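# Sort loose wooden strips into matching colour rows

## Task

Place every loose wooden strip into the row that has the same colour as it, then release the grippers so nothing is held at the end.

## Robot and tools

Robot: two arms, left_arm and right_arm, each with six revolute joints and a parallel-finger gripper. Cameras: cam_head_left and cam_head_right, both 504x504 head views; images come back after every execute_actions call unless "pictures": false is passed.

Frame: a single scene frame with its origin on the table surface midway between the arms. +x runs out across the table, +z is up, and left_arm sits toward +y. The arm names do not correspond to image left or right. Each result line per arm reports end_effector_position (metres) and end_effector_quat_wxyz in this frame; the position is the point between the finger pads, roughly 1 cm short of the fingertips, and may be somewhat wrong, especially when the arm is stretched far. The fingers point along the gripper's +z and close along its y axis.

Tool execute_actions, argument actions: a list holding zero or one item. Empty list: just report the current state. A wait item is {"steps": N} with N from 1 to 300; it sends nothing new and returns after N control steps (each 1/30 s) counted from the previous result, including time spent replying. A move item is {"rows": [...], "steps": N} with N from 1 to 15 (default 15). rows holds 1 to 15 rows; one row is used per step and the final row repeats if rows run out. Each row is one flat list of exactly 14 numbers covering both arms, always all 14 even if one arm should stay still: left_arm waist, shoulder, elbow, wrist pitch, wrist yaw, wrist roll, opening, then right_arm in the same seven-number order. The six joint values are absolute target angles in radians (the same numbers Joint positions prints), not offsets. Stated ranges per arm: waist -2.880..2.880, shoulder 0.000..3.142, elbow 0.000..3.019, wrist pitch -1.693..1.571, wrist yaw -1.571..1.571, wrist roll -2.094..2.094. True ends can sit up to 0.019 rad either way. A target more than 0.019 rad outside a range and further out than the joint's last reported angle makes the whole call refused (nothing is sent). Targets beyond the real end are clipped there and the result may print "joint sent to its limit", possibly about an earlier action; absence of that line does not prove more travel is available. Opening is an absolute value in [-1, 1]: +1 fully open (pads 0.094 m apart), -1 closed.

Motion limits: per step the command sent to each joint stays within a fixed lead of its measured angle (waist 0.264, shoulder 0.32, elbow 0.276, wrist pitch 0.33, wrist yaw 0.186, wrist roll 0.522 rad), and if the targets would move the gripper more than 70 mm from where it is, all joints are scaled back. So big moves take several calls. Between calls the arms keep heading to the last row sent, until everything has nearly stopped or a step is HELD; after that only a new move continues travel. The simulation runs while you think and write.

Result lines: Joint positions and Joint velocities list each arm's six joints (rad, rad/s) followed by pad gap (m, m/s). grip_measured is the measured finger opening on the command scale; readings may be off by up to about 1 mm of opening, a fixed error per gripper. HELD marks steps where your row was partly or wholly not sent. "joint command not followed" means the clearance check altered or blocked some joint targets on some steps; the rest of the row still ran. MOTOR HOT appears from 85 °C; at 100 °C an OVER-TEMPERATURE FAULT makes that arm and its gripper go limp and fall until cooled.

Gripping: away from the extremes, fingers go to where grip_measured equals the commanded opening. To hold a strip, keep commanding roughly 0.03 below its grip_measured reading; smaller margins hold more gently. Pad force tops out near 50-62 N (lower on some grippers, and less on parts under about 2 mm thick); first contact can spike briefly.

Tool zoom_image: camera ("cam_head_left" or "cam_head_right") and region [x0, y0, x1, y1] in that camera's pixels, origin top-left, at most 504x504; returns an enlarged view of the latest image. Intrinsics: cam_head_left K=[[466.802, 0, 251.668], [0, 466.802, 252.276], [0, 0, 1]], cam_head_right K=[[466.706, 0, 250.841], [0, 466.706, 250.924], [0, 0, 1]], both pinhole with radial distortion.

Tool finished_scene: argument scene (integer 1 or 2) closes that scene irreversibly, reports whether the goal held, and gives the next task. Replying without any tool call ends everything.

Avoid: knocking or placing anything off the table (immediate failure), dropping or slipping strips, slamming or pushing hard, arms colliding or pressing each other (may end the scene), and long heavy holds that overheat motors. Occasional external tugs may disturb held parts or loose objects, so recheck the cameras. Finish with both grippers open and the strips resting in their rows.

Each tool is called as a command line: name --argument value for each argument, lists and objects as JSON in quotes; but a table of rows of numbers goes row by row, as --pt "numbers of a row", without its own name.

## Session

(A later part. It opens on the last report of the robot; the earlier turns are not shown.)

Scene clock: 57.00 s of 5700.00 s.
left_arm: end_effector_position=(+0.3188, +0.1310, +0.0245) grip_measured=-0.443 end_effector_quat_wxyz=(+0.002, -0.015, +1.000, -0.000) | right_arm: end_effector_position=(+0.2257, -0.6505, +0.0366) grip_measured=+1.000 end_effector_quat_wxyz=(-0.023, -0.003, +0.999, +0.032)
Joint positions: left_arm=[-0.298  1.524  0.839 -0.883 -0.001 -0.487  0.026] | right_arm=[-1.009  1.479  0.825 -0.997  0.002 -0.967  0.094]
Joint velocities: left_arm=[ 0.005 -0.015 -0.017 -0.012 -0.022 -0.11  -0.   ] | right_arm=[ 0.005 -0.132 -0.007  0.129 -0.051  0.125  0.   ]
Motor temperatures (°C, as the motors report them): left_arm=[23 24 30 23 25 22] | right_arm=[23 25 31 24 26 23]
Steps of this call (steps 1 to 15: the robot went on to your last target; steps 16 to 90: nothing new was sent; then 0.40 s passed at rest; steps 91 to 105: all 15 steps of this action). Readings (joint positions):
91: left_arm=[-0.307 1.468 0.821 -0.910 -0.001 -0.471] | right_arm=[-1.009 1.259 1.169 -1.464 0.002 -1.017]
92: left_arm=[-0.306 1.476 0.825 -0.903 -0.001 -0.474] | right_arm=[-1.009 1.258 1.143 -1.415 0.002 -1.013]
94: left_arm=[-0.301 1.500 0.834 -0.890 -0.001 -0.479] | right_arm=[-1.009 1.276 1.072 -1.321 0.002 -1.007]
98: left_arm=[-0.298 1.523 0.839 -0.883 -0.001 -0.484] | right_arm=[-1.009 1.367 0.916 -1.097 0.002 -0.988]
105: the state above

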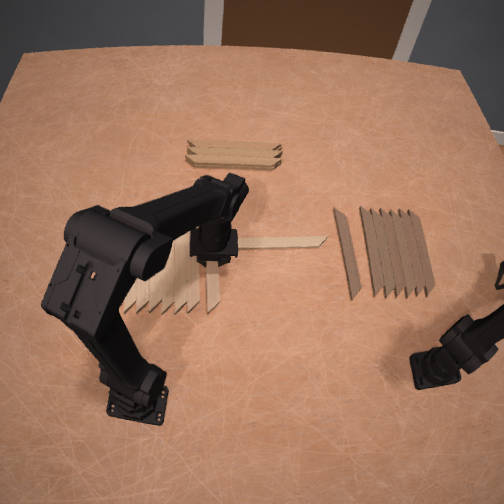

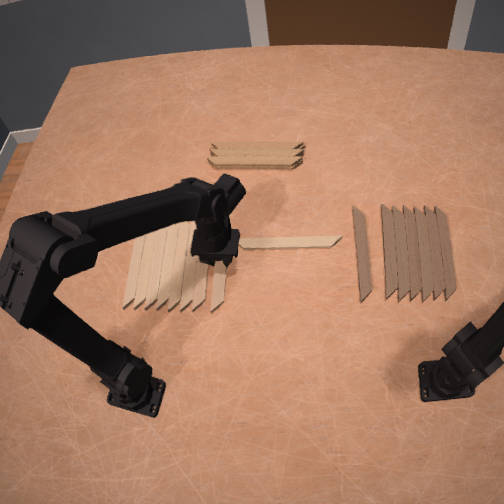

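execute_actions --actions '[{"rows":[[-0.29,1.53,0.872,-0.87,0,-0.5,-0.3,-1.0,1.44,0.95,-1.05,0,-0.9,1]],"steps":10}]' --pictures false

execute_actions --actions '[{"rows":[[-0.29,1.38,0.872,-0.9,0,-0.5,-0.3,-1.0,1.44,0.95,-1.05,0,-0.9,1]]}]' --pictures false

execute_actions --actions '[{"rows":[[-0.51,1.64,1.22,-1.12,0,0.91,0.8,-1.0,1.44,0.95,-1.05,0,-0.9,1]]}]' --pictures false

execute_actions --actions '[{"steps":20}]' --pictures false

execute_actions --actions '[{"rows":[[-0.51,1.75,1.22,-1.0,0,0.91,0.8,-1.0,1.44,0.95,-1.05,0,-0.9,1]]}]'

zoom_image --camera "cam_head_right" --region '[160,170,380,330]'

Scene clock: 63.67 s of 5700.00 s.
left_arm: end_effector_position=(+0.3188, +0.1310, +0.0245) grip_measured=-0.303 end_effector_quat_wxyz=(+0.002, -0.015, +1.000, -0.000) | right_arm: end_effector_position=(+0.2462, -0.6799, +0.0770) grip_measured=+1.000 end_effector_quat_wxyz=(+0.001, +0.022, +1.000, -0.002)
Joint positions: left_arm=[-0.298  1.524  0.839 -0.883 -0.001 -0.488  0.033] | right_arm=[-1.009  1.448  0.922 -1.04   0.002 -0.916  0.094]
Joint velocities: left_arm=[-0.015 -0.005 -0.012 -0.012 -0.022  0.066 -0.001] | right_arm=[-0.005 -0.015 -0.007 -0.066  0.051  0.051  0.   ]
Motor temperatures (°C, as the motors report them): left_arm=[23 24 30 23 25 22] | right_arm=[23 25 31 24 26 23]
Steps of this call (steps 1 to 30: the robot went on to your last target; steps 31 to 90: nothing new was sent; then 3.33 s passed at rest; steps 91 to 100: all 10 steps of this action). Readings (joint positions):
91: left_arm=[-0.298 1.524 0.839 -0.883 -0.001 -0.488] | right_arm=[-1.009 1.449 0.832 -1.001 0.002 -0.954]
92: left_arm=[-0.298 1.524 0.839 -0.883 -0.001 -0.488] | right_arm=[-1.009 1.450 0.846 -1.021 0.002 -0.945]
94: left_arm=[-0.298 1.524 0.839 -0.883 -0.001 -0.488] | right_arm=[-1.009 1.450 0.879 -1.038 0.002 -0.933]
98: left_arm=[-0.298 1.524 0.839 -0.883 -0.001 -0.488] | right_arm=[-1.009 1.449 0.921 -1.039 0.002 -0.920]
100: the state above

Scene clock: 64.17 s of 5700.00 s.
left_arm: end_effector_position=(+0.3331, +0.1240, +0.0850) grip_measured=-0.303 end_effector_quat_wxyz=(+0.075, -0.015, +0.996, -0.038) | right_arm: end_effector_position=(+0.2458, -0.6793, +0.0770) grip_measured=+1.000 end_effector_quat_wxyz=(-0.000, +0.024, +1.000, -0.001)
Joint positions: left_arm=[-0.298  1.363  0.85  -0.888 -0.001 -0.488  0.033] | right_arm=[-1.009  1.448  0.922 -1.043  0.002 -0.911  0.094]
Joint velocities: left_arm=[-0.005  0.034  0.017 -0.002  0.007  0.007 -0.001] | right_arm=[ 0.005 -0.015 -0.012  0.007 -0.051  0.022  0.   ]
Motor temperatures (°C, as the motors report them): left_arm=[23 24 30 23 25 22] | right_arm=[23 25 31 24 26 23]
Steps of this call (steps 1 to 15: all 15 steps of this action). Readings (joint positions):
1: left_arm=[-0.298 1.515 0.839 -0.883 -0.001 -0.488] | right_arm=[-1.009 1.448 0.922 -1.041 0.002 -0.916]
2: left_arm=[-0.298 1.497 0.838 -0.887 -0.001 -0.488] | right_arm=[-1.009 1.448 0.922 -1.042 0.002 -0.915]
4: left_arm=[-0.298 1.442 0.839 -0.888 -0.001 -0.488] | right_arm=[-1.009 1.448 0.922 -1.042 0.002 -0.913]
8: left_arm=[-0.298 1.360 0.847 -0.888 -0.001 -0.488] | right_arm=[-1.009 1.448 0.922 -1.043 0.002 -0.912]
15: the state above

Scene clock: 64.67 s of 5700.00 s.
left_arm: end_effector_position=(+0.3511, -0.0027, +0.0922) grip_measured=+0.798 end_effector_quat_wxyz=(+0.010, +0.638, +0.770, -0.001) | right_arm: end_effector_position=(+0.2458, -0.6793, +0.0770) grip_measured=+1.000 end_effector_quat_wxyz=(-0.000, +0.025, +1.000, -0.001)
Joint positions: left_arm=[-0.524  1.649  1.203 -1.105  0.002  0.699  0.084] | right_arm=[-1.009  1.448  0.922 -1.043  0.002 -0.911  0.094]
Joint velocities: left_arm=[ 0.093 -0.005  0.002 -0.017 -0.007  1.37  -0.002] | right_arm=[-0.015 -0.005 -0.022 -0.007 -0.007 -0.007  0.   ]
Motor temperatures (°C, as the motors report them): left_arm=[23 24 30 23 25 22] | right_arm=[23 25 31 24 26 23]
Steps of this call (steps 1 to 15: all 15 steps of this action). Readings (joint positions):
1: left_arm=[-0.307 1.378 0.867 -0.921 -0.006 -0.439] | right_arm=[-1.009 1.448 0.922 -1.043 0.002 -0.911]
2: left_arm=[-0.328 1.411 0.906 -0.972 -0.007 -0.377] | right_arm=[-1.009 1.448 0.922 -1.043 0.002 -0.911]
4: left_arm=[-0.392 1.499 1.003 -1.032 -0.007 -0.251] | right_arm=[-1.009 1.448 0.922 -1.043 0.002 -0.911]
8: left_arm=[-0.503 1.638 1.183 -1.083 -0.000 0.118] | right_arm=[-1.009 1.448 0.922 -1.043 0.002 -0.911]
15: the state above

Scene clock: 65.33 s of 5700.00 s.
left_arm: end_effector_position=(+0.3535, +0.0006, +0.0922) grip_measured=+0.798 end_effector_quat_wxyz=(+0.009, +0.707, +0.707, +0.000) | right_arm: end_effector_position=(+0.2458, -0.6793, +0.0770) grip_measured=+1.000 end_effector_quat_wxyz=(-0.000, +0.025, +1.000, -0.001)
Joint positions: left_arm=[-0.515  1.649  1.203 -1.106  0.002  0.895  0.084] | right_arm=[-1.009  1.448  0.922 -1.043  0.002 -0.911  0.094]
Joint velocities: left_arm=[-0.024 -0.005 -0.002 -0.007 -0.007  0.007 -0.002] | right_arm=[ 0.005  0.005 -0.022  0.002 -0.007 -0.022  0.   ]
Motor temperatures (°C, as the motors report them): left_arm=[23 24 30 23 25 22] | right_arm=[23 25 31 24 26 23]
Steps of this call (steps 1 to 20: the robot went on to your last target). Readings (joint positions):
1: left_arm=[-0.521 1.649 1.203 -1.106 0.002 0.739] | right_arm=[-1.009 1.448 0.922 -1.043 0.002 -0.911]
2: left_arm=[-0.519 1.649 1.203 -1.106 0.002 0.771] | right_arm=[-1.009 1.448 0.922 -1.043 0.002 -0.911]
4: left_arm=[-0.516 1.649 1.203 -1.106 0.002 0.817] | right_arm=[-1.009 1.448 0.922 -1.043 0.002 -0.911]
8: left_arm=[-0.515 1.649 1.203 -1.106 0.002 0.865] | right_arm=[-1.009 1.448 0.922 -1.043 0.002 -0.911]
20: the state above

Scene clock: 65.83 s of 5700.00 s.
left_arm: end_effector_position=(+0.3674, -0.0106, +0.0466) grip_measured=+0.798 end_effector_quat_wxyz=(+0.006, +0.708, +0.706, -0.000) | right_arm: end_effector_position=(+0.2458, -0.6793, +0.0770) grip_measured=+1.000 end_effector_quat_wxyz=(-0.000, +0.025, +1.000, -0.001)
Joint positions: left_arm=[-0.515  1.752  1.206 -1.014  0.002  0.897  0.084] | right_arm=[-1.009  1.448  0.922 -1.043  0.002 -0.911  0.094]
Joint velocities: left_arm=[ 0.005  0.005  0.007 -0.007 -0.081  0.037 -0.   ] | right_arm=[-0.015  0.015  0.002 -0.002  0.007 -0.022  0.   ]
Motor temperatures (°C, as the motors report them): left_arm=[23 24 30 23 25 22] | right_arm=[23 25 31 24 26 23]
Steps of this call (steps 1 to 15: all 15 steps of this action). Readings (joint positions):
1: left_arm=[-0.515 1.654 1.203 -1.092 0.002 0.896] | right_arm=[-1.009 1.448 0.922 -1.043 0.002 -0.911]
2: left_arm=[-0.515 1.663 1.205 -1.065 0.002 0.897] | right_arm=[-1.009 1.448 0.922 -1.043 0.002 -0.911]
4: left_arm=[-0.515 1.693 1.206 -1.027 0.002 0.897] | right_arm=[-1.009 1.448 0.922 -1.043 0.002 -0.911]
8: left_arm=[-0.515 1.746 1.206 -1.016 0.002 0.897] | right_arm=[-1.009 1.448 0.922 -1.043 0.002 -0.911]
15: the state above

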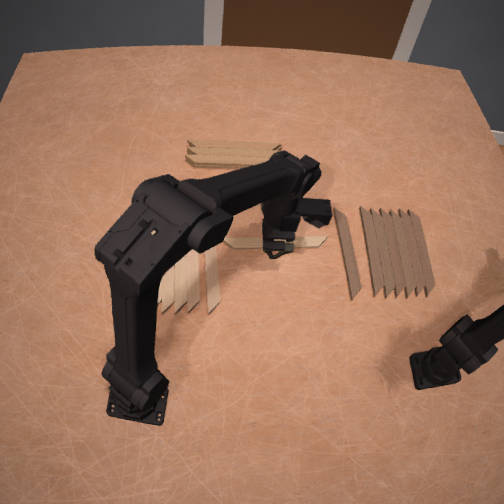

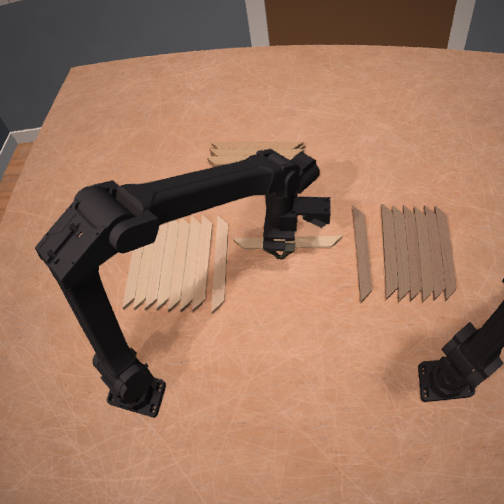

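Region (160, 170, 380, 330) of cam_head_right's 504x504 image, scaled by 2.291, with more detail than that image has; it fills the top 367 rows of this view, and the rest is white.

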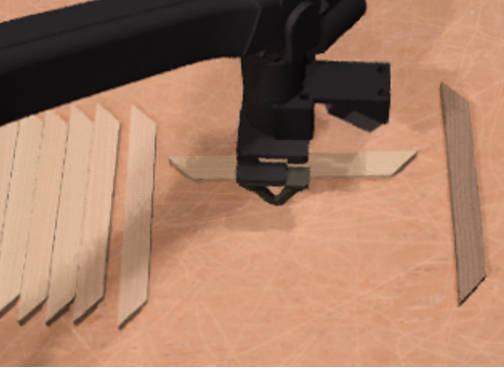

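execute_actions --actions '[{"rows":[[-0.51,1.81,1.22,-0.965,0,0.91,0.8,-1.0,1.44,0.95,-1.05,0,-0.9,1]]}]' --pictures false

execute_actions --actions '[{"rows":[[-0.51,1.81,1.22,-0.965,0,0.91,-0.49,-1.0,1.44,0.95,-1.05,0,-0.9,1]]}]' --pictures false

execute_actions --actions '[{"steps":6}]' --pictures false

execute_actions --actions '[{"rows":[[-0.51,1.65,1.22,-1.0,0,0.91,-0.49,-1.0,1.44,0.95,-1.05,0,-0.9,1]]}]' --pictures false

execute_actions --actions '[{"rows":[[-0.405,1.47,0.915,-1.0,0,-0.585,-0.49,-1.0,1.44,0.95,-1.05,0,-0.9,1]]}]' --pictures false

execute_actions --actions '[{"steps":20}]' --pictures false

execute_actions --actions '[{"rows":[[-0.405,1.56,0.915,-0.89,0,-0.585,-0.49,-1.0,1.44,0.95,-1.05,0,-0.9,1]]}]'

zoom_image --camera "cam_head_right" --region '[130,170,350,330]'

Scene clock: 73.33 s of 5700.00 s.
left_arm: end_effector_position=(+0.3708, -0.0132, +0.0257) grip_measured=+0.798 end_effector_quat_wxyz=(+0.000, +0.708, +0.706, -0.001) | right_arm: end_effector_position=(+0.2458, -0.6793, +0.0770) grip_measured=+1.000 end_effector_quat_wxyz=(-0.000, +0.025, +1.000, -0.001)
Joint positions: left_arm=[-0.515  1.797  1.206 -0.979  0.002  0.898  0.084] | right_arm=[-1.009  1.448  0.922 -1.043  0.002 -0.911  0.094]
Joint velocities: left_arm=[-0.015 -0.005  0.017 -0.002 -0.037 -0.11   0.001] | right_arm=[ 0.005 -0.015 -0.007  0.022 -0.022  0.022  0.   ]
Motor temperatures (°C, as the motors report them): left_arm=[23 24 30 23 25 22] | right_arm=[23 25 32 24 26 23]
Steps of this call (steps 1 to 15: the robot went on to your last target; steps 16 to 90: nothing new was sent; then 4.00 s passed at rest; steps 91 to 105: all 15 steps of this action). Readings (joint positions):
91: left_arm=[-0.515 1.754 1.206 -1.008 0.002 0.898] | right_arm=[-1.009 1.448 0.922 -1.043 0.002 -0.911]
92: left_arm=[-0.515 1.758 1.206 -0.998 0.002 0.898] | right_arm=[-1.009 1.448 0.922 -1.043 0.002 -0.911]
94: left_arm=[-0.515 1.771 1.206 -0.984 0.002 0.898] | right_arm=[-1.009 1.448 0.922 -1.043 0.002 -0.911]
98: left_arm=[-0.515 1.794 1.206 -0.980 0.002 0.898] | right_arm=[-1.009 1.448 0.922 -1.043 0.002 -0.911]
105: the state above

Scene clock: 73.83 s of 5700.00 s.
left_arm: end_effector_position=(+0.3711, -0.0134, +0.0257) grip_measured=-0.444 end_effector_quat_wxyz=(+0.001, +0.708, +0.706, -0.000) | right_arm: end_effector_position=(+0.2458, -0.6793, +0.0770) grip_measured=+1.000 end_effector_quat_wxyz=(-0.000, +0.025, +1.000, -0.001)
Joint positions: left_arm=[-0.515  1.797  1.206 -0.978  0.001  0.899  0.026] | right_arm=[-1.009  1.448  0.922 -1.043  0.002 -0.911  0.094]
Joint velocities: left_arm=[-0.005 -0.005  0.022 -0.012 -0.037 -0.037 -0.   ] | right_arm=[-0.005  0.005 -0.002  0.017 -0.007  0.007  0.   ]
Motor temperatures (°C, as the motors report them): left_arm=[23 24 30 23 25 22] | right_arm=[23 25 32 24 26 23]
Steps of this call (steps 1 to 15: all 15 steps of this action). Readings (joint positions):
1: left_arm=[-0.515 1.797 1.206 -0.979 0.002 0.898] | right_arm=[-1.009 1.448 0.922 -1.043 0.002 -0.911]
2: left_arm=[-0.515 1.797 1.206 -0.979 0.002 0.898] | right_arm=[-1.009 1.448 0.922 -1.043 0.002 -0.911]
4: left_arm=[-0.515 1.797 1.206 -0.979 0.000 0.898] | right_arm=[-1.009 1.448 0.922 -1.043 0.002 -0.911]
8: left_arm=[-0.515 1.797 1.206 -0.978 0.001 0.899] | right_arm=[-1.009 1.448 0.922 -1.043 0.002 -0.911]
15: the state above

Scene clock: 74.03 s of 5700.00 s.
left_arm: end_effector_position=(+0.3711, -0.0134, +0.0257) grip_measured=-0.444 end_effector_quat_wxyz=(+0.001, +0.708, +0.706, -0.000) | right_arm: end_effector_position=(+0.2458, -0.6793, +0.0770) grip_measured=+1.000 end_effector_quat_wxyz=(-0.000, +0.025, +1.000, -0.001)
Joint positions: left_arm=[-0.515  1.797  1.206 -0.978  0.001  0.899  0.026] | right_arm=[-1.009  1.448  0.922 -1.043  0.002 -0.911  0.094]
Joint velocities: left_arm=[-0.005  0.005 -0.007 -0.007 -0.11  -0.022  0.   ] | right_arm=[-0.005 -0.015  0.027  0.017 -0.066 -0.022  0.   ]
Motor temperatures (°C, as the motors report them): left_arm=[23 24 30 23 25 22] | right_arm=[23 25 32 24 26 23]
Steps of this call (steps 1 to 6: the robot went on to your last target). Readings (joint positions):
1: left_arm=[-0.515 1.797 1.206 -0.978 0.001 0.899] | right_arm=[-1.009 1.448 0.922 -1.043 0.002 -0.911]
2: left_arm=[-0.515 1.797 1.206 -0.978 0.001 0.899] | right_arm=[-1.009 1.448 0.922 -1.043 0.002 -0.911]
4: left_arm=[-0.515 1.797 1.206 -0.978 0.001 0.899] | right_arm=[-1.009 1.448 0.922 -1.043 0.002 -0.911]
6: the state above

Scene clock: 74.53 s of 5700.00 s.
left_arm: end_effector_position=(+0.3752, -0.0166, +0.1014) grip_measured=-0.444 end_effector_quat_wxyz=(+0.075, +0.706, +0.704, +0.008) | right_arm: end_effector_position=(+0.2458, -0.6793, +0.0770) grip_measured=+1.000 end_effector_quat_wxyz=(-0.000, +0.025, +1.000, -0.001)
Joint positions: left_arm=[-0.515  1.631  1.199 -0.988  0.001  0.899  0.026] | right_arm=[-1.009  1.448  0.922 -1.043  0.002 -0.911  0.094]
Joint velocities: left_arm=[ 0.005  0.044  0.017 -0.012  0.007  0.007  0.   ] | right_arm=[-0.024 -0.015  0.012 -0.007  0.051  0.022  0.   ]
Motor temperatures (°C, as the motors report them): left_arm=[23 24 30 23 25 22] | right_arm=[23 25 32 24 26 23]
Steps of this call (steps 1 to 15: all 15 steps of this action). Readings (joint positions):
1: left_arm=[-0.515 1.789 1.206 -0.978 0.001 0.899] | right_arm=[-1.009 1.448 0.922 -1.043 0.002 -0.911]
2: left_arm=[-0.515 1.776 1.201 -0.981 0.001 0.899] | right_arm=[-1.009 1.448 0.922 -1.043 0.002 -0.911]
4: left_arm=[-0.515 1.731 1.198 -0.988 0.001 0.899] | right_arm=[-1.009 1.448 0.922 -1.043 0.002 -0.911]
8: left_arm=[-0.515 1.642 1.198 -0.988 0.001 0.899] | right_arm=[-1.009 1.448 0.922 -1.043 0.002 -0.911]
15: the state above

Scene clock: 75.03 s of 5700.00 s.
left_arm: end_effector_position=(+0.2991, +0.1007, +0.0555) grip_measured=-0.444 end_effector_quat_wxyz=(-0.009, +0.102, +0.995, +0.005) | right_arm: end_effector_position=(+0.2458, -0.6793, +0.0770) grip_measured=+1.000 end_effector_quat_wxyz=(-0.000, +0.025, +1.000, -0.001)
Joint positions: left_arm=[-0.396  1.476  0.886 -1.001 -0.002 -0.353  0.026] | right_arm=[-1.009  1.448  0.922 -1.043  0.002 -0.911  0.094]
Joint velocities: left_arm=[-0.024 -0.005  0.002 -0.002 -0.007 -1.487  0.001] | right_arm=[ 0.005 -0.015  0.002  0.007  0.037  0.022  0.   ]
Motor temperatures (°C, as the motors report them): left_arm=[23 24 30 23 25 22] | right_arm=[23 25 32 24 26 23]
Steps of this call (steps 1 to 15: all 15 steps of this action). Readings (joint positions):
1: left_arm=[-0.512 1.625 1.180 -0.983 0.002 0.852] | right_arm=[-1.009 1.448 0.922 -1.043 0.002 -0.911]
2: left_arm=[-0.505 1.604 1.140 -0.978 0.003 0.792] | right_arm=[-1.009 1.448 0.922 -1.043 0.002 -0.911]
4: left_arm=[-0.475 1.547 1.028 -0.979 0.003 0.641] | right_arm=[-1.009 1.448 0.922 -1.043 0.002 -0.911]
8: left_arm=[-0.400 1.478 0.888 -1.001 -0.002 0.251] | right_arm=[-1.009 1.448 0.922 -1.043 0.002 -0.911]
15: the state above

Scene clock: 75.70 s of 5700.00 s.
left_arm: end_effector_position=(+0.2991, +0.1006, +0.0555) grip_measured=-0.444 end_effector_quat_wxyz=(-0.008, -0.007, +1.000, +0.006) | right_arm: end_effector_position=(+0.2458, -0.6793, +0.0770) grip_measured=+1.000 end_effector_quat_wxyz=(-0.000, +0.025, +1.000, -0.001)
Joint positions: left_arm=[-0.396  1.476  0.886 -1.001 -0.002 -0.57   0.026] | right_arm=[-1.009  1.448  0.922 -1.043  0.002 -0.911  0.094]
Joint velocities: left_arm=[-0.015 -0.005  0.046 -0.002  0.007 -0.037  0.   ] | right_arm=[ 0.005 -0.005  0.012 -0.007  0.007  0.051  0.   ]
Motor temperatures (°C, as the motors report them): left_arm=[23 24 30 23 25 22] | right_arm=[23 25 32 24 26 23]
Steps of this call (steps 1 to 20: the robot went on to your last target). Readings (joint positions):
1: left_arm=[-0.396 1.476 0.886 -1.001 -0.002 -0.397] | right_arm=[-1.009 1.448 0.922 -1.043 0.002 -0.911]
2: left_arm=[-0.396 1.476 0.886 -1.001 -0.002 -0.432] | right_arm=[-1.009 1.448 0.922 -1.043 0.002 -0.911]
4: left_arm=[-0.396 1.476 0.886 -1.001 -0.002 -0.483] | right_arm=[-1.009 1.448 0.922 -1.043 0.002 -0.911]
8: left_arm=[-0.396 1.476 0.886 -1.001 -0.002 -0.536] | right_arm=[-1.009 1.448 0.922 -1.043 0.002 -0.911]
20: the state above

Scene clock: 76.20 s of 5700.00 s.
left_arm: end_effector_position=(+0.3153, +0.0905, +0.0273) grip_measured=-0.444 end_effector_quat_wxyz=(-0.000, -0.008, +1.000, +0.001) | right_arm: end_effector_position=(+0.2458, -0.6793, +0.0770) grip_measured=+1.000 end_effector_quat_wxyz=(-0.000, +0.025, +1.000, -0.001)
Joint positions: left_arm=[-0.396  1.56   0.892 -0.904 -0.002 -0.572  0.026] | right_arm=[-1.009  1.448  0.922 -1.043  0.002 -0.911  0.094]
Joint velocities: left_arm=[-0.005  0.005  0.012 -0.002  0.037 -0.037 -0.001] | right_arm=[ 0.005 -0.024  0.002  0.007 -0.007  0.007  0.   ]
Motor temperatures (°C, as the motors report them): left_arm=[23 24 30 23 25 22] | right_arm=[23 25 32 24 26 23]
Steps of this call (steps 1 to 15: all 15 steps of this action). Readings (joint positions):
1: left_arm=[-0.396 1.481 0.886 -0.986 -0.002 -0.571] | right_arm=[-1.009 1.448 0.922 -1.043 0.002 -0.911]
2: left_arm=[-0.396 1.491 0.887 -0.958 -0.002 -0.571] | right_arm=[-1.009 1.448 0.922 -1.043 0.002 -0.911]
4: left_arm=[-0.396 1.521 0.892 -0.919 -0.002 -0.572] | right_arm=[-1.009 1.448 0.922 -1.043 0.002 -0.911]
8: left_arm=[-0.396 1.559 0.892 -0.906 -0.002 -0.572] | right_arm=[-1.009 1.448 0.922 -1.043 0.002 -0.911]
15: the state above

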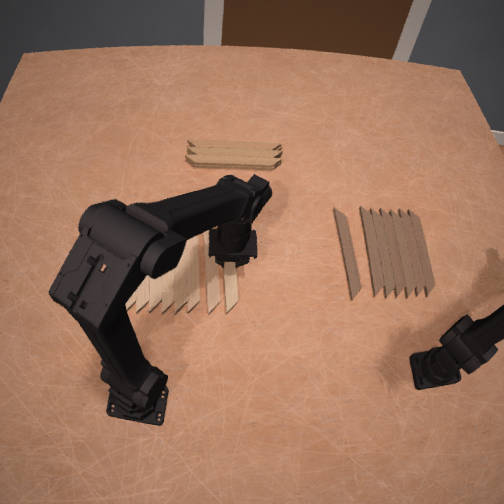

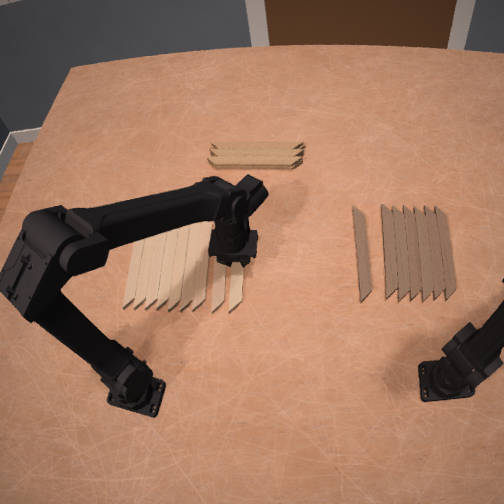

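Region (130, 170, 350, 330) of cam_head_right's 504x504 image, scaled by 2.291, with more detail than that image has; it fills the top 367 rows of this view, and the rest is white.

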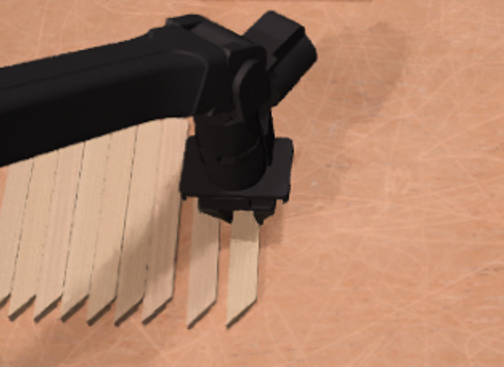

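Good; release and repeat the push.

execute_actions --actions '[{"rows":[[-0.405,1.56,0.915,-0.89,0,-0.585,-0.32,-1.0,1.44,0.95,-1.05,0,-0.9,1]],"steps":10}]' --pictures false

execute_actions --actions '[{"rows":[[-0.405,1.46,0.915,-0.92,0,-0.585,-0.32,-1.0,1.44,0.95,-1.05,0,-0.9,1]]}]' --pictures false

execute_actions --actions '[{"rows":[[-0.51,1.5,0.95,-1.0,0,0.94,1,-0.3,1.44,0.95,-1.05,0,-0.9,1]]}]' --pictures false

execute_actions --actions '[{"steps":15}]' --pictures false

execute_actions --actions '[{"rows":[[-0.51,1.595,0.93,-0.88,0,0.94,1,-0.3,1.44,0.95,-1.05,0,-0.9,1]]}]' --pictures false

execute_actions --actions '[{"rows":[[-0.44,1.56,0.895,-0.88,0,0.98,1,-0.3,1.44,0.95,-1.05,0,-0.9,1]]}]' --pictures false

execute_actions --actions '[{"rows":[[-0.39,1.535,0.865,-0.87,0,1.02,1,-0.3,1.44,0.95,-1.05,0,-0.9,1]]}]'

zoom_image --camera "cam_head_right" --region '[130,170,350,330]'

Scene clock: 85.70 s of 5700.00 s.
left_arm: end_effector_position=(+0.3153, +0.0905, +0.0273) grip_measured=-0.323 end_effector_quat_wxyz=(-0.000, -0.008, +1.000, +0.001) | right_arm: end_effector_position=(+0.2458, -0.6793, +0.0770) grip_measured=+1.000 end_effector_quat_wxyz=(-0.000, +0.025, +1.000, -0.001)
Joint positions: left_arm=[-0.396  1.56   0.892 -0.904 -0.002 -0.573  0.032] | right_arm=[-1.009  1.448  0.922 -1.043  0.002 -0.911  0.094]
Joint velocities: left_arm=[-0.005 -0.005  0.002 -0.002 -0.022  0.007  0.   ] | right_arm=[-0.005 -0.005  0.002 -0.012 -0.007  0.037  0.   ]
Motor temperatures (°C, as the motors report them): left_arm=[23 24 30 23 25 22] | right_arm=[23 25 32 24 26 23]
Steps of this call (steps 1 to 15: the robot went on to your last target; steps 16 to 90: nothing new was sent; then 6.17 s passed at rest; steps 91 to 100: all 10 steps of this action). Readings (joint positions):
91: left_arm=[-0.396 1.560 0.892 -0.904 -0.002 -0.572] | right_arm=[-1.009 1.448 0.922 -1.043 0.002 -0.911]
92: left_arm=[-0.396 1.560 0.892 -0.904 -0.002 -0.572] | right_arm=[-1.009 1.448 0.922 -1.043 0.002 -0.911]
94: left_arm=[-0.396 1.560 0.892 -0.904 -0.002 -0.573] | right_arm=[-1.009 1.448 0.922 -1.043 0.002 -0.911]
98: left_arm=[-0.396 1.560 0.892 -0.904 -0.002 -0.573] | right_arm=[-1.009 1.448 0.922 -1.043 0.002 -0.911]
100: the state above

Scene clock: 86.20 s of 5700.00 s.
left_arm: end_effector_position=(+0.3223, +0.0861, +0.0686) grip_measured=-0.323 end_effector_quat_wxyz=(+0.045, -0.008, +0.999, -0.028) | right_arm: end_effector_position=(+0.2458, -0.6793, +0.0770) grip_measured=+1.000 end_effector_quat_wxyz=(-0.000, +0.025, +1.000, -0.001)
Joint positions: left_arm=[-0.396  1.447  0.891 -0.908 -0.002 -0.573  0.032] | right_arm=[-1.009  1.448  0.922 -1.043  0.002 -0.911  0.094]
Joint velocities: left_arm=[-0.005 -0.005  0.012  0.007 -0.037  0.022  0.001] | right_arm=[ 0.005  0.015  0.002  0.012  0.066 -0.007  0.   ]
Motor temperatures (°C, as the motors report them): left_arm=[23 24 30 23 25 22] | right_arm=[23 25 32 24 26 23]
Steps of this call (steps 1 to 15: all 15 steps of this action). Readings (joint positions):
1: left_arm=[-0.396 1.555 0.892 -0.904 -0.002 -0.573] | right_arm=[-1.009 1.448 0.922 -1.043 0.002 -0.911]
2: left_arm=[-0.396 1.544 0.891 -0.906 -0.002 -0.573] | right_arm=[-1.009 1.448 0.922 -1.043 0.002 -0.911]
4: left_arm=[-0.396 1.507 0.891 -0.908 -0.002 -0.573] | right_arm=[-1.009 1.448 0.922 -1.043 0.002 -0.911]
8: left_arm=[-0.396 1.451 0.891 -0.908 -0.002 -0.573] | right_arm=[-1.009 1.448 0.922 -1.043 0.002 -0.911]
15: the state above

Scene clock: 86.70 s of 5700.00 s.
left_arm: end_effector_position=(+0.2860, +0.0534, +0.0610) grip_measured=+1.000 end_effector_quat_wxyz=(+0.007, +0.654, +0.756, -0.000) | right_arm: end_effector_position=(+0.3971, -0.4528, +0.0770) grip_measured=+1.000 end_effector_quat_wxyz=(+0.002, -0.339, +0.941, +0.002)
Joint positions: left_arm=[-0.518  1.488  0.916 -0.986  0.001  0.748  0.094] | right_arm=[-0.266  1.448  0.922 -1.043 -0.006 -0.91   0.094]
Joint velocities: left_arm=[ 0.005  0.005  0.002 -0.002 -0.022  1.194  0.   ] | right_arm=[ 0.376 -0.005 -0.012 -0.007 -0.022 -0.081  0.   ]
Motor temperatures (°C, as the motors report them): left_arm=[23 24 30 23 25 22] | right_arm=[23 25 32 24 26 23]
Steps of this call (steps 1 to 15: all 15 steps of this action). Readings (joint positions):
1: left_arm=[-0.404 1.450 0.895 -0.924 -0.005 -0.495] | right_arm=[-0.997 1.448 0.922 -1.043 0.007 -0.910]
2: left_arm=[-0.420 1.457 0.903 -0.949 -0.006 -0.397] | right_arm=[-0.969 1.448 0.922 -1.043 0.009 -0.910]
4: left_arm=[-0.470 1.472 0.913 -0.973 -0.003 -0.202] | right_arm=[-0.873 1.448 0.922 -1.043 0.009 -0.910]
8: left_arm=[-0.524 1.487 0.916 -0.984 0.001 0.192] | right_arm=[-0.629 1.448 0.922 -1.043 0.005 -0.910]
15: the state above

Scene clock: 87.20 s of 5700.00 s.
left_arm: end_effector_position=(+0.2860, +0.0534, +0.0610) grip_measured=+1.000 end_effector_quat_wxyz=(+0.007, +0.717, +0.697, +0.000) | right_arm: end_effector_position=(+0.3949, -0.4623, +0.0770) grip_measured=+1.000 end_effector_quat_wxyz=(+0.001, -0.328, +0.945, +0.000)
Joint positions: left_arm=[-0.518  1.488  0.916 -0.986  0.001  0.921  0.094] | right_arm=[-0.291  1.448  0.922 -1.043 -0.002 -0.91   0.094]
Joint velocities: left_arm=[-0.005 -0.005 -0.017  0.002 -0.007 -0.022  0.   ] | right_arm=[-0.005 -0.015 -0.012  0.002  0.007 -0.007  0.   ]
Motor temperatures (°C, as the motors report them): left_arm=[23 24 30 23 25 22] | right_arm=[23 25 32 24 26 23]
Steps of this call (steps 1 to 15: the robot went on to your last target). Readings (joint positions):
1: left_arm=[-0.518 1.488 0.916 -0.986 0.001 0.784] | right_arm=[-0.261 1.448 0.922 -1.043 -0.006 -0.910]
2: left_arm=[-0.518 1.488 0.916 -0.986 0.001 0.813] | right_arm=[-0.263 1.448 0.922 -1.043 -0.005 -0.910]
4: left_arm=[-0.518 1.488 0.916 -0.986 0.001 0.855] | right_arm=[-0.275 1.448 0.922 -1.043 -0.003 -0.910]
8: left_arm=[-0.518 1.488 0.916 -0.986 0.001 0.898] | right_arm=[-0.290 1.448 0.922 -1.043 -0.002 -0.910]
15: the state above

Scene clock: 87.70 s of 5700.00 s.
left_arm: end_effector_position=(+0.2967, +0.0447, +0.0210) grip_measured=+1.000 end_effector_quat_wxyz=(-0.002, +0.719, +0.695, -0.001) | right_arm: end_effector_position=(+0.3949, -0.4623, +0.0770) grip_measured=+1.000 end_effector_quat_wxyz=(+0.001, -0.328, +0.945, +0.000)
Joint positions: left_arm=[-0.518  1.599  0.918 -0.894  0.001  0.927  0.094] | right_arm=[-0.291  1.448  0.922 -1.043 -0.002 -0.91   0.094]
Joint velocities: left_arm=[-0.005  0.005  0.017 -0.007 -0.022  0.007  0.   ] | right_arm=[-0.005  0.005 -0.002  0.007  0.066  0.037  0.   ]
Motor temperatures (°C, as the motors report them): left_arm=[23 24 30 23 25 22] | right_arm=[23 25 32 24 26 23]
Steps of this call (steps 1 to 15: all 15 steps of this action). Readings (joint positions):
1: left_arm=[-0.518 1.494 0.916 -0.972 0.001 0.923] | right_arm=[-0.291 1.448 0.922 -1.043 -0.002 -0.910]
2: left_arm=[-0.518 1.507 0.917 -0.944 0.001 0.924] | right_arm=[-0.291 1.448 0.922 -1.043 -0.002 -0.910]
4: left_arm=[-0.518 1.545 0.918 -0.907 0.001 0.925] | right_arm=[-0.291 1.448 0.922 -1.043 -0.002 -0.910]
8: left_arm=[-0.518 1.598 0.918 -0.896 0.001 0.926] | right_arm=[-0.291 1.448 0.922 -1.043 -0.002 -0.910]
15: the state above

Scene clock: 88.20 s of 5700.00 s.
left_arm: end_effector_position=(+0.3101, +0.0762, +0.0247) grip_measured=+1.000 end_effector_quat_wxyz=(+0.002, +0.703, +0.711, +0.000) | right_arm: end_effector_position=(+0.3949, -0.4623, +0.0770) grip_measured=+1.000 end_effector_quat_wxyz=(+0.001, -0.328, +0.945, +0.000)
Joint positions: left_arm=[-0.434  1.569  0.894 -0.892  0.     0.966  0.094] | right_arm=[-0.291  1.448  0.922 -1.043 -0.002 -0.91   0.094]
Joint velocities: left_arm=[-0.005 -0.015  0.007 -0.007 -0.007 -0.066  0.   ] | right_arm=[ 0.015 -0.005  0.002  0.007 -0.022  0.022  0.   ]
Motor temperatures (°C, as the motors report them): left_arm=[23 24 30 23 25 22] | right_arm=[23 25 32 24 26 23]
Steps of this call (steps 1 to 15: all 15 steps of this action). Readings (joint positions):
1: left_arm=[-0.513 1.597 0.916 -0.893 0.002 0.934] | right_arm=[-0.291 1.448 0.922 -1.043 -0.002 -0.910]
2: left_arm=[-0.503 1.593 0.910 -0.892 0.003 0.941] | right_arm=[-0.291 1.448 0.922 -1.043 -0.002 -0.910]
4: left_arm=[-0.470 1.581 0.899 -0.892 0.003 0.950] | right_arm=[-0.291 1.448 0.922 -1.043 -0.002 -0.910]
8: left_arm=[-0.433 1.570 0.894 -0.892 0.000 0.960] | right_arm=[-0.291 1.448 0.922 -1.043 -0.002 -0.910]
15: the state above

Scene clock: 88.70 s of 5700.00 s.
left_arm: end_effector_position=(+0.3106, +0.0940, +0.0249) grip_measured=+1.000 end_effector_quat_wxyz=(+0.004, +0.702, +0.712, -0.000) | right_arm: end_effector_position=(+0.3949, -0.4623, +0.0770) grip_measured=+1.000 end_effector_quat_wxyz=(+0.001, -0.328, +0.945, +0.000)
Joint positions: left_arm=[-0.393  1.545  0.865 -0.883  0.002  1.003  0.094] | right_arm=[-0.291  1.448  0.922 -1.043 -0.002 -0.91   0.094]
Joint velocities: left_arm=[-0.005 -0.015 -0.022  0.002 -0.081 -0.037  0.   ] | right_arm=[ 0.015 -0.005 -0.002 -0.022  0.022 -0.022  0.   ]
Motor temperatures (°C, as the motors report them): left_arm=[23 24 30 23 25 22] | right_arm=[23 25 32 24 26 23]
Steps of this call (steps 1 to 15: all 15 steps of this action). Readings (joint positions):
1: left_arm=[-0.431 1.568 0.891 -0.888 0.002 0.972] | right_arm=[-0.291 1.448 0.922 -1.043 -0.002 -0.910]
2: left_arm=[-0.426 1.563 0.885 -0.884 0.003 0.979] | right_arm=[-0.291 1.448 0.922 -1.043 -0.002 -0.910]
4: left_arm=[-0.411 1.552 0.872 -0.883 0.003 0.990] | right_arm=[-0.291 1.448 0.922 -1.043 -0.002 -0.910]
8: left_arm=[-0.393 1.545 0.865 -0.883 0.002 1.000] | right_arm=[-0.291 1.448 0.922 -1.043 -0.002 -0.910]
15: the state above

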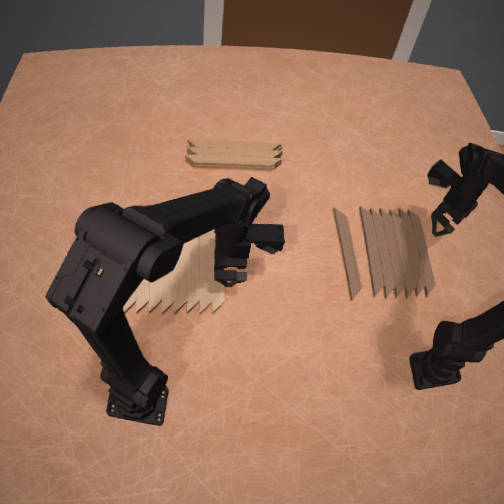

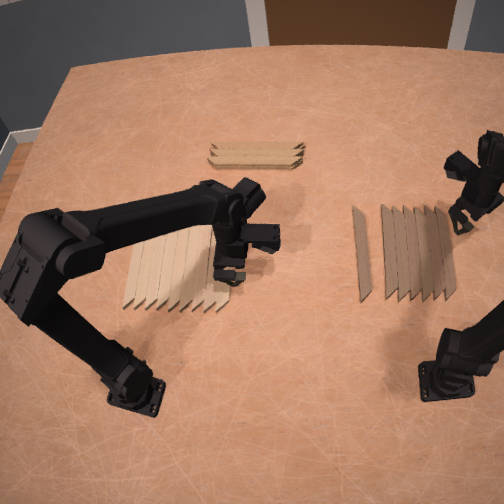

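Region (130, 170, 350, 330) of cam_head_right's 504x504 image, scaled by 2.291, with more detail than that image has; it fills the top 367 rows of this view, and the rest is white.

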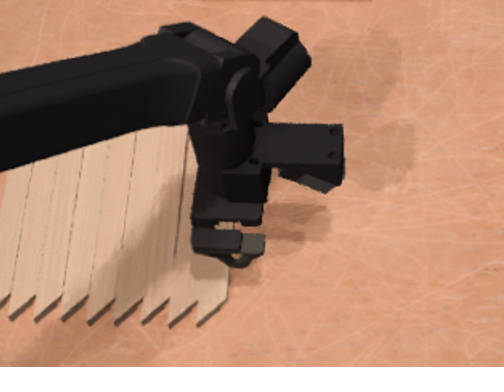

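execute_actions --actions '[{"rows":[[-0.43,1.4,0.865,-0.87,0,1.02,1,0,1.44,0.95,-1.05,0,-0.9,1]]}]' --pictures false

execute_actions --actions '[{"rows":[[0.9,1.4,0.865,-0.87,0,1.02,1,0.63,1.5,0.95,-0.98,0,-0.9,1]]}]' --pictures false

execute_actions --actions '[{"steps":15}]' --pictures false

execute_actions --actions '[{"rows":[[0.9,1.4,0.865,-0.87,0,1.02,1,0.63,1.607,0.93,-0.87,0,-0.9,1]]}]' --pictures false

execute_actions --actions '[{"rows":[[0.9,1.4,0.865,-0.87,0,1.02,1,0.55,1.55,0.86,-0.855,0,-0.99,1]]}]' --pictures false

execute_actions --actions '[{"rows":[[0.9,1.4,0.865,-0.87,0,1.02,1,0.49,1.515,0.82,-0.85,0,-1.05,1]]}]'

zoom_image --camera "cam_head_left" --region '[270,170,490,330]'

Scene clock: 96.27 s of 5700.00 s.
left_arm: end_effector_position=(+0.3104, +0.0792, +0.0794) grip_measured=+1.000 end_effector_quat_wxyz=(+0.079, +0.713, +0.696, +0.016) | right_arm: end_effector_position=(+0.4051, -0.3496, +0.0770) grip_measured=+1.000 end_effector_quat_wxyz=(+0.001, -0.467, +0.884, +0.001)
Joint positions: left_arm=[-0.427  1.384  0.854 -0.88   0.001  1.007  0.094] | right_arm=[ 0.013  1.448  0.922 -1.043 -0.002 -0.909  0.094]
Joint velocities: left_arm=[-0.005  0.015 -0.002 -0.007 -0.051 -0.037  0.   ] | right_arm=[-0.083 -0.005 -0.012 -0.007 -0.051 -0.066  0.   ]
Motor temperatures (°C, as the motors report them): left_arm=[23 24 30 23 25 22] | right_arm=[23 25 32 24 26 23]
Steps of this call (steps 1 to 15: the robot went on to your last target; steps 16 to 90: nothing new was sent; then 4.07 s passed at rest; steps 91 to 105: all 15 steps of this action). Readings (joint positions):
91: left_arm=[-0.396 1.536 0.864 -0.882 0.002 1.004] | right_arm=[-0.278 1.448 0.922 -1.043 0.004 -0.909]
92: left_arm=[-0.400 1.517 0.859 -0.881 0.001 1.005] | right_arm=[-0.251 1.448 0.922 -1.043 0.007 -0.909]
94: left_arm=[-0.414 1.460 0.853 -0.881 0.001 1.006] | right_arm=[-0.155 1.448 0.922 -1.043 0.007 -0.909]
98: left_arm=[-0.427 1.379 0.854 -0.880 0.001 1.007] | right_arm=[0.019 1.448 0.922 -1.043 -0.005 -0.909]
105: the state above

Scene clock: 96.77 s of 5700.00 s.
left_arm: end_effector_position=(+0.3581, +0.4086, +0.0794) grip_measured=+1.000 end_effector_quat_wxyz=(+0.064, +0.344, +0.935, +0.048) | right_arm: end_effector_position=(+0.3217, -0.1189, +0.0611) grip_measured=+1.000 end_effector_quat_wxyz=(-0.008, +0.727, -0.687, -0.002)
Joint positions: left_arm=[ 0.463  1.384  0.854 -0.88   0.002  1.008  0.094] | right_arm=[ 0.67   1.493  0.922 -0.985 -0.006 -0.908  0.094]
Joint velocities: left_arm=[ 2.007  0.005 -0.007 -0.012 -0.051  0.007  0.   ] | right_arm=[-0.024  0.005 -0.007 -0.007  0.051  0.007  0.   ]
Motor temperatures (°C, as the motors report them): left_arm=[23 24 30 23 25 22] | right_arm=[23 25 32 24 26 23]
Steps of this call (steps 1 to 15: all 15 steps of this action). Readings (joint positions):
1: left_arm=[-0.413 1.384 0.854 -0.880 0.007 1.008] | right_arm=[0.024 1.449 0.922 -1.038 0.004 -0.908]
2: left_arm=[-0.382 1.384 0.854 -0.880 0.010 1.008] | right_arm=[0.049 1.452 0.922 -1.028 0.007 -0.908]
4: left_arm=[-0.277 1.384 0.854 -0.880 0.009 1.008] | right_arm=[0.141 1.462 0.922 -1.009 0.007 -0.908]
8: left_arm=[-0.016 1.384 0.854 -0.880 0.005 1.008] | right_arm=[0.376 1.483 0.922 -0.992 0.005 -0.908]
15: the state above

Scene clock: 97.27 s of 5700.00 s.
left_arm: end_effector_position=(+0.2732, +0.5560, +0.0791) grip_measured=+1.000 end_effector_quat_wxyz=(+0.051, +0.131, +0.988, +0.062) | right_arm: end_effector_position=(+0.3298, -0.1284, +0.0611) grip_measured=+1.000 end_effector_quat_wxyz=(-0.008, +0.716, -0.698, +0.000)
Joint positions: left_arm=[ 0.905  1.384  0.854 -0.88  -0.001  1.008  0.094] | right_arm=[ 0.639  1.493  0.922 -0.985 -0.001 -0.908  0.094]
Joint velocities: left_arm=[-0.132 -0.005 -0.022 -0.012  0.022 -0.007  0.   ] | right_arm=[-0.015  0.024 -0.002  0.007 -0.081 -0.051  0.   ]
Motor temperatures (°C, as the motors report them): left_arm=[23 24 30 23 25 22] | right_arm=[23 25 32 24 26 23]
Steps of this call (steps 1 to 15: the robot went on to your last target). Readings (joint positions):
1: left_arm=[0.532 1.384 0.854 -0.880 0.002 1.008] | right_arm=[0.668 1.493 0.922 -0.985 -0.004 -0.908]
2: left_arm=[0.600 1.384 0.854 -0.880 0.002 1.008] | right_arm=[0.662 1.493 0.922 -0.985 -0.004 -0.908]
4: left_arm=[0.738 1.384 0.854 -0.880 0.002 1.008] | right_arm=[0.649 1.493 0.922 -0.985 -0.002 -0.908]
8: left_arm=[0.935 1.384 0.854 -0.880 -0.006 1.008] | right_arm=[0.639 1.493 0.922 -0.985 -0.001 -0.908]
15: the state above

Scene clock: 97.77 s of 5700.00 s.
left_arm: end_effector_position=(+0.2742, +0.5549, +0.0791) grip_measured=+1.000 end_effector_quat_wxyz=(+0.051, +0.133, +0.988, +0.062) | right_arm: end_effector_position=(+0.3420, -0.1189, +0.0160) grip_measured=+1.000 end_effector_quat_wxyz=(-0.000, +0.716, -0.698, -0.000)
Joint positions: left_arm=[ 0.901  1.384  0.854 -0.88  -0.001  1.008  0.094] | right_arm=[ 0.639  1.615  0.922 -0.877 -0.001 -0.908  0.094]
Joint velocities: left_arm=[ 0.005 -0.015  0.007 -0.002 -0.051 -0.066  0.   ] | right_arm=[-0.005 -0.005  0.002 -0.007  0.066 -0.022  0.   ]
Motor temperatures (°C, as the motors report them): left_arm=[23 24 30 23 25 22] | right_arm=[23 25 32 24 26 23]
Steps of this call (steps 1 to 15: all 15 steps of this action). Readings (joint positions):
1: left_arm=[0.902 1.384 0.854 -0.880 -0.001 1.008] | right_arm=[0.639 1.499 0.921 -0.968 -0.002 -0.908]
2: left_arm=[0.901 1.384 0.854 -0.880 -0.001 1.008] | right_arm=[0.639 1.512 0.922 -0.937 -0.001 -0.908]
4: left_arm=[0.901 1.384 0.854 -0.880 -0.001 1.008] | right_arm=[0.639 1.554 0.922 -0.893 -0.001 -0.908]
8: left_arm=[0.901 1.384 0.854 -0.880 -0.001 1.008] | right_arm=[0.639 1.618 0.922 -0.882 -0.001 -0.908]
15: the state above

Scene clock: 98.27 s of 5700.00 s.
left_arm: end_effector_position=(+0.2742, +0.5549, +0.0791) grip_measured=+1.000 end_effector_quat_wxyz=(+0.051, +0.133, +0.988, +0.062) | right_arm: end_effector_position=(+0.3450, -0.1605, +0.0167) grip_measured=+1.000 end_effector_quat_wxyz=(-0.003, +0.708, -0.706, +0.000)
Joint positions: left_arm=[ 0.901  1.384  0.854 -0.88  -0.001  1.008  0.094] | right_arm=[ 0.548  1.56   0.855 -0.861 -0.    -0.976  0.094]
Joint velocities: left_arm=[ 0.005 -0.005 -0.012 -0.012  0.022  0.037  0.   ] | right_arm=[-0.015 -0.005  0.002 -0.012  0.022 -0.11   0.   ]
Motor temperatures (°C, as the motors report them): left_arm=[23 24 30 23 25 22] | right_arm=[23 25 32 24 26 23]
Steps of this call (steps 1 to 15: all 15 steps of this action). Readings (joint positions):
1: left_arm=[0.901 1.384 0.854 -0.880 -0.001 1.008] | right_arm=[0.634 1.611 0.916 -0.871 -0.002 -0.919]
2: left_arm=[0.901 1.384 0.854 -0.880 -0.001 1.008] | right_arm=[0.623 1.602 0.902 -0.863 -0.003 -0.931]
4: left_arm=[0.901 1.384 0.854 -0.880 -0.001 1.008] | right_arm=[0.588 1.578 0.871 -0.861 -0.002 -0.949]
8: left_arm=[0.901 1.384 0.854 -0.880 -0.001 1.008] | right_arm=[0.548 1.560 0.855 -0.861 -0.000 -0.966]
15: the state above

Scene clock: 98.77 s of 5700.00 s.
left_arm: end_effector_position=(+0.2742, +0.5549, +0.0791) grip_measured=+1.000 end_effector_quat_wxyz=(+0.051, +0.133, +0.988, +0.062) | right_arm: end_effector_position=(+0.3444, -0.1838, +0.0172) grip_measured=+1.000 end_effector_quat_wxyz=(-0.003, +0.711, -0.703, +0.000)
Joint positions: left_arm=[ 0.901  1.384  0.854 -0.88  -0.001  1.008  0.094] | right_arm=[ 0.496  1.528  0.819 -0.855 -0.001 -1.036  0.094]
Joint velocities: left_arm=[-0.015  0.005  0.002 -0.007 -0.037 -0.007  0.   ] | right_arm=[ 0.005 -0.015  0.007  0.012  0.022  0.037  0.   ]
Motor temperatures (°C, as the motors report them): left_arm=[23 24 30 23 25 22] | right_arm=[23 25 32 24 26 23]
Steps of this call (steps 1 to 15: all 15 steps of this action). Readings (joint positions):
1: left_arm=[0.901 1.384 0.854 -0.880 -0.001 1.008] | right_arm=[0.545 1.557 0.852 -0.859 -0.001 -0.986]
2: left_arm=[0.901 1.384 0.854 -0.880 -0.001 1.008] | right_arm=[0.538 1.552 0.845 -0.856 -0.001 -0.997]
4: left_arm=[0.901 1.384 0.854 -0.880 -0.001 1.008] | right_arm=[0.518 1.538 0.828 -0.855 -0.001 -1.013]
8: left_arm=[0.901 1.384 0.854 -0.880 -0.001 1.008] | right_arm=[0.496 1.528 0.819 -0.855 -0.001 -1.028]
15: the state above

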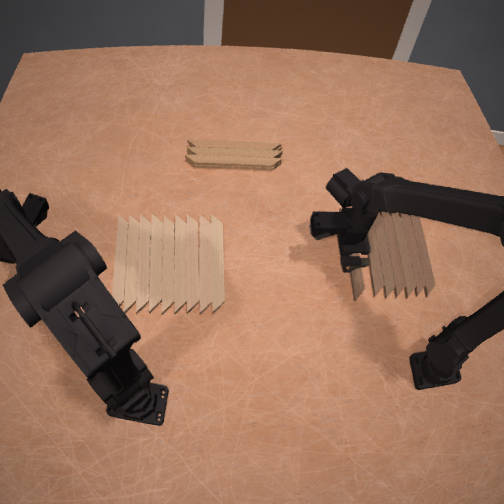

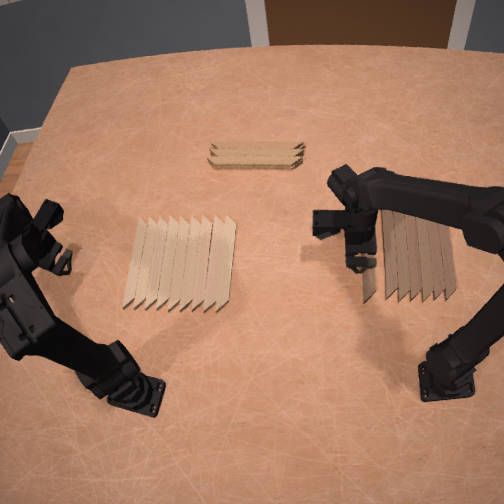

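Region (270, 170, 490, 330) of cam_head_left's 504x504 image, scaled by 2.291, with more detail than that image has; it fills the top 367 rows of this view, and the rest is white.

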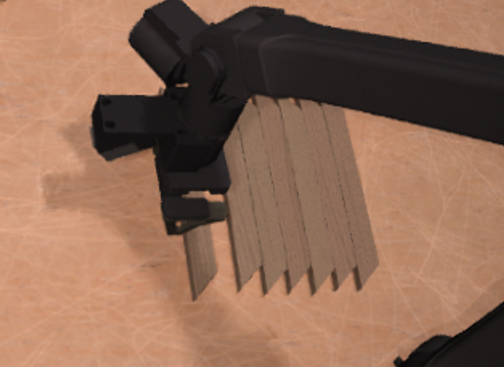

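execute_actions --actions '[{"rows":[[0.9,1.4,0.865,-0.87,0,1.02,1,0.435,1.505,0.81,-0.85,0,-1.11,1]]}]' --pictures false

execute_actions --actions '[{"rows":[[0.9,1.4,0.865,-0.87,0,1.02,1,1.3,1.42,0.81,-0.85,0,-1.11,1]]}]' --pictures false

execute_actions --actions '[{"steps":15}]'

Scene clock: 102.23 s of 5700.00 s.
left_arm: end_effector_position=(+0.2742, +0.5549, +0.0791) grip_measured=+1.000 end_effector_quat_wxyz=(+0.051, +0.133, +0.988, +0.062) | right_arm: end_effector_position=(+0.3520, -0.2023, +0.0174) grip_measured=+1.000 end_effector_quat_wxyz=(-0.003, +0.713, -0.702, +0.000)
Joint positions: left_arm=[ 0.901  1.384  0.854 -0.88  -0.001  1.008  0.094] | right_arm=[ 0.441  1.522  0.812 -0.855 -0.002 -1.096  0.094]
Joint velocities: left_arm=[ 0.005 -0.015 -0.002 -0.007 -0.095  0.037  0.   ] | right_arm=[-0.005 -0.005  0.017 -0.007 -0.007  0.037  0.   ]
Motor temperatures (°C, as the motors report them): left_arm=[23 24 30 23 25 22] | right_arm=[23 25 32 24 26 23]
Steps of this call (steps 1 to 15: the robot went on to your last target; steps 16 to 89: nothing new was sent; steps 90 to 104: all 15 steps of this action). Readings (joint positions):
90: left_arm=[0.901 1.384 0.854 -0.880 -0.001 1.008] | right_arm=[0.493 1.527 0.818 -0.855 -0.002 -1.047]
91: left_arm=[0.901 1.384 0.854 -0.880 -0.001 1.008] | right_arm=[0.486 1.526 0.817 -0.855 -0.002 -1.058]
93: left_arm=[0.901 1.384 0.854 -0.880 -0.001 1.008] | right_arm=[0.463 1.524 0.814 -0.855 -0.002 -1.072]
97: left_arm=[0.901 1.384 0.854 -0.880 -0.001 1.008] | right_arm=[0.441 1.522 0.812 -0.855 -0.002 -1.088]
104: the state above

Scene clock: 102.73 s of 5700.00 s.
left_arm: end_effector_position=(+0.2742, +0.5549, +0.0791) grip_measured=+1.000 end_effector_quat_wxyz=(+0.051, +0.133, +0.988, +0.062) | right_arm: end_effector_position=(+0.1172, -0.0128, +0.0461) grip_measured=+1.000 end_effector_quat_wxyz=(-0.045, +0.938, -0.345, -0.007)
Joint positions: left_arm=[ 0.901  1.384  0.854 -0.88  -0.001  1.008  0.094] | right_arm=[ 1.289  1.436  0.81  -0.854 -0.004 -1.098  0.094]
Joint velocities: left_arm=[ 0.005 -0.015 -0.002  0.007 -0.022 -0.007  0.   ] | right_arm=[ 1.245  0.005 -0.017 -0.002 -0.081 -0.007  0.   ]
Motor temperatures (°C, as the motors report them): left_arm=[23 24 30 23 25 22] | right_arm=[23 25 32 24 26 23]
Steps of this call (steps 1 to 15: all 15 steps of this action). Readings (joint positions):
1: left_arm=[0.901 1.384 0.854 -0.880 -0.001 1.008] | right_arm=[0.453 1.518 0.812 -0.855 0.004 -1.096]
2: left_arm=[0.901 1.384 0.854 -0.880 -0.001 1.008] | right_arm=[0.482 1.511 0.810 -0.855 0.007 -1.096]
4: left_arm=[0.901 1.384 0.854 -0.880 -0.001 1.008] | right_arm=[0.581 1.488 0.810 -0.855 0.007 -1.096]
8: left_arm=[0.901 1.384 0.854 -0.880 -0.001 1.008] | right_arm=[0.834 1.446 0.810 -0.854 0.004 -1.096]
15: the state above

Scene clock: 103.23 s of 5700.00 s.
left_arm: end_effector_position=(+0.2742, +0.5549, +0.0791) grip_measured=+1.000 end_effector_quat_wxyz=(+0.051, +0.133, +0.988, +0.062) | right_arm: end_effector_position=(+0.1102, -0.0112, +0.0462) grip_measured=+1.000 end_effector_quat_wxyz=(-0.045, +0.941, -0.334, -0.007)
Joint positions: left_arm=[ 0.901  1.384  0.854 -0.88  -0.001  1.008  0.094] | right_arm=[ 1.31   1.436  0.81  -0.854 -0.002 -1.1    0.094]
Joint velocities: left_arm=[-0.024 -0.015 -0.012  0.007  0.037 -0.037  0.   ] | right_arm=[-0.005 -0.015 -0.012 -0.012  0.037 -0.037  0.   ]
Motor temperatures (°C, as the motors report them): left_arm=[23 24 30 23 25 22] | right_arm=[23 25 32 24 26 23]
Steps of this call (steps 1 to 15: the robot went on to your last target). Readings (joint positions):
1: left_arm=[0.901 1.384 0.854 -0.880 -0.001 1.008] | right_arm=[1.322 1.436 0.810 -0.854 -0.006 -1.099]
2: left_arm=[0.901 1.384 0.854 -0.880 -0.001 1.008] | right_arm=[1.337 1.436 0.810 -0.854 -0.006 -1.100]
4: left_arm=[0.901 1.384 0.854 -0.880 -0.001 1.008] | right_arm=[1.335 1.436 0.810 -0.854 -0.004 -1.100]
8: left_arm=[0.901 1.384 0.854 -0.880 -0.001 1.008] | right_arm=[1.313 1.436 0.810 -0.854 -0.002 -1.100]
15: the state above

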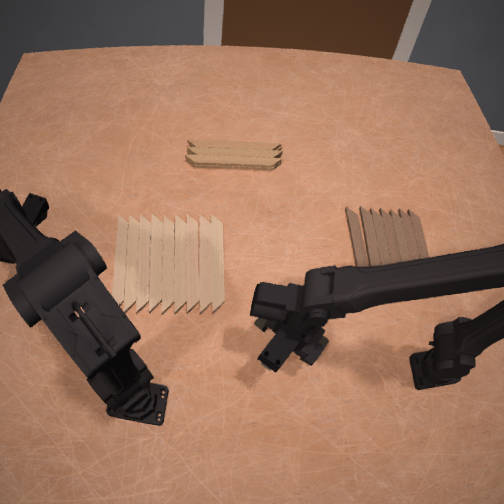

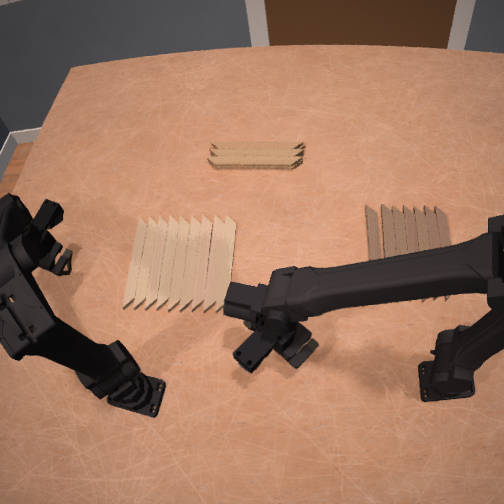

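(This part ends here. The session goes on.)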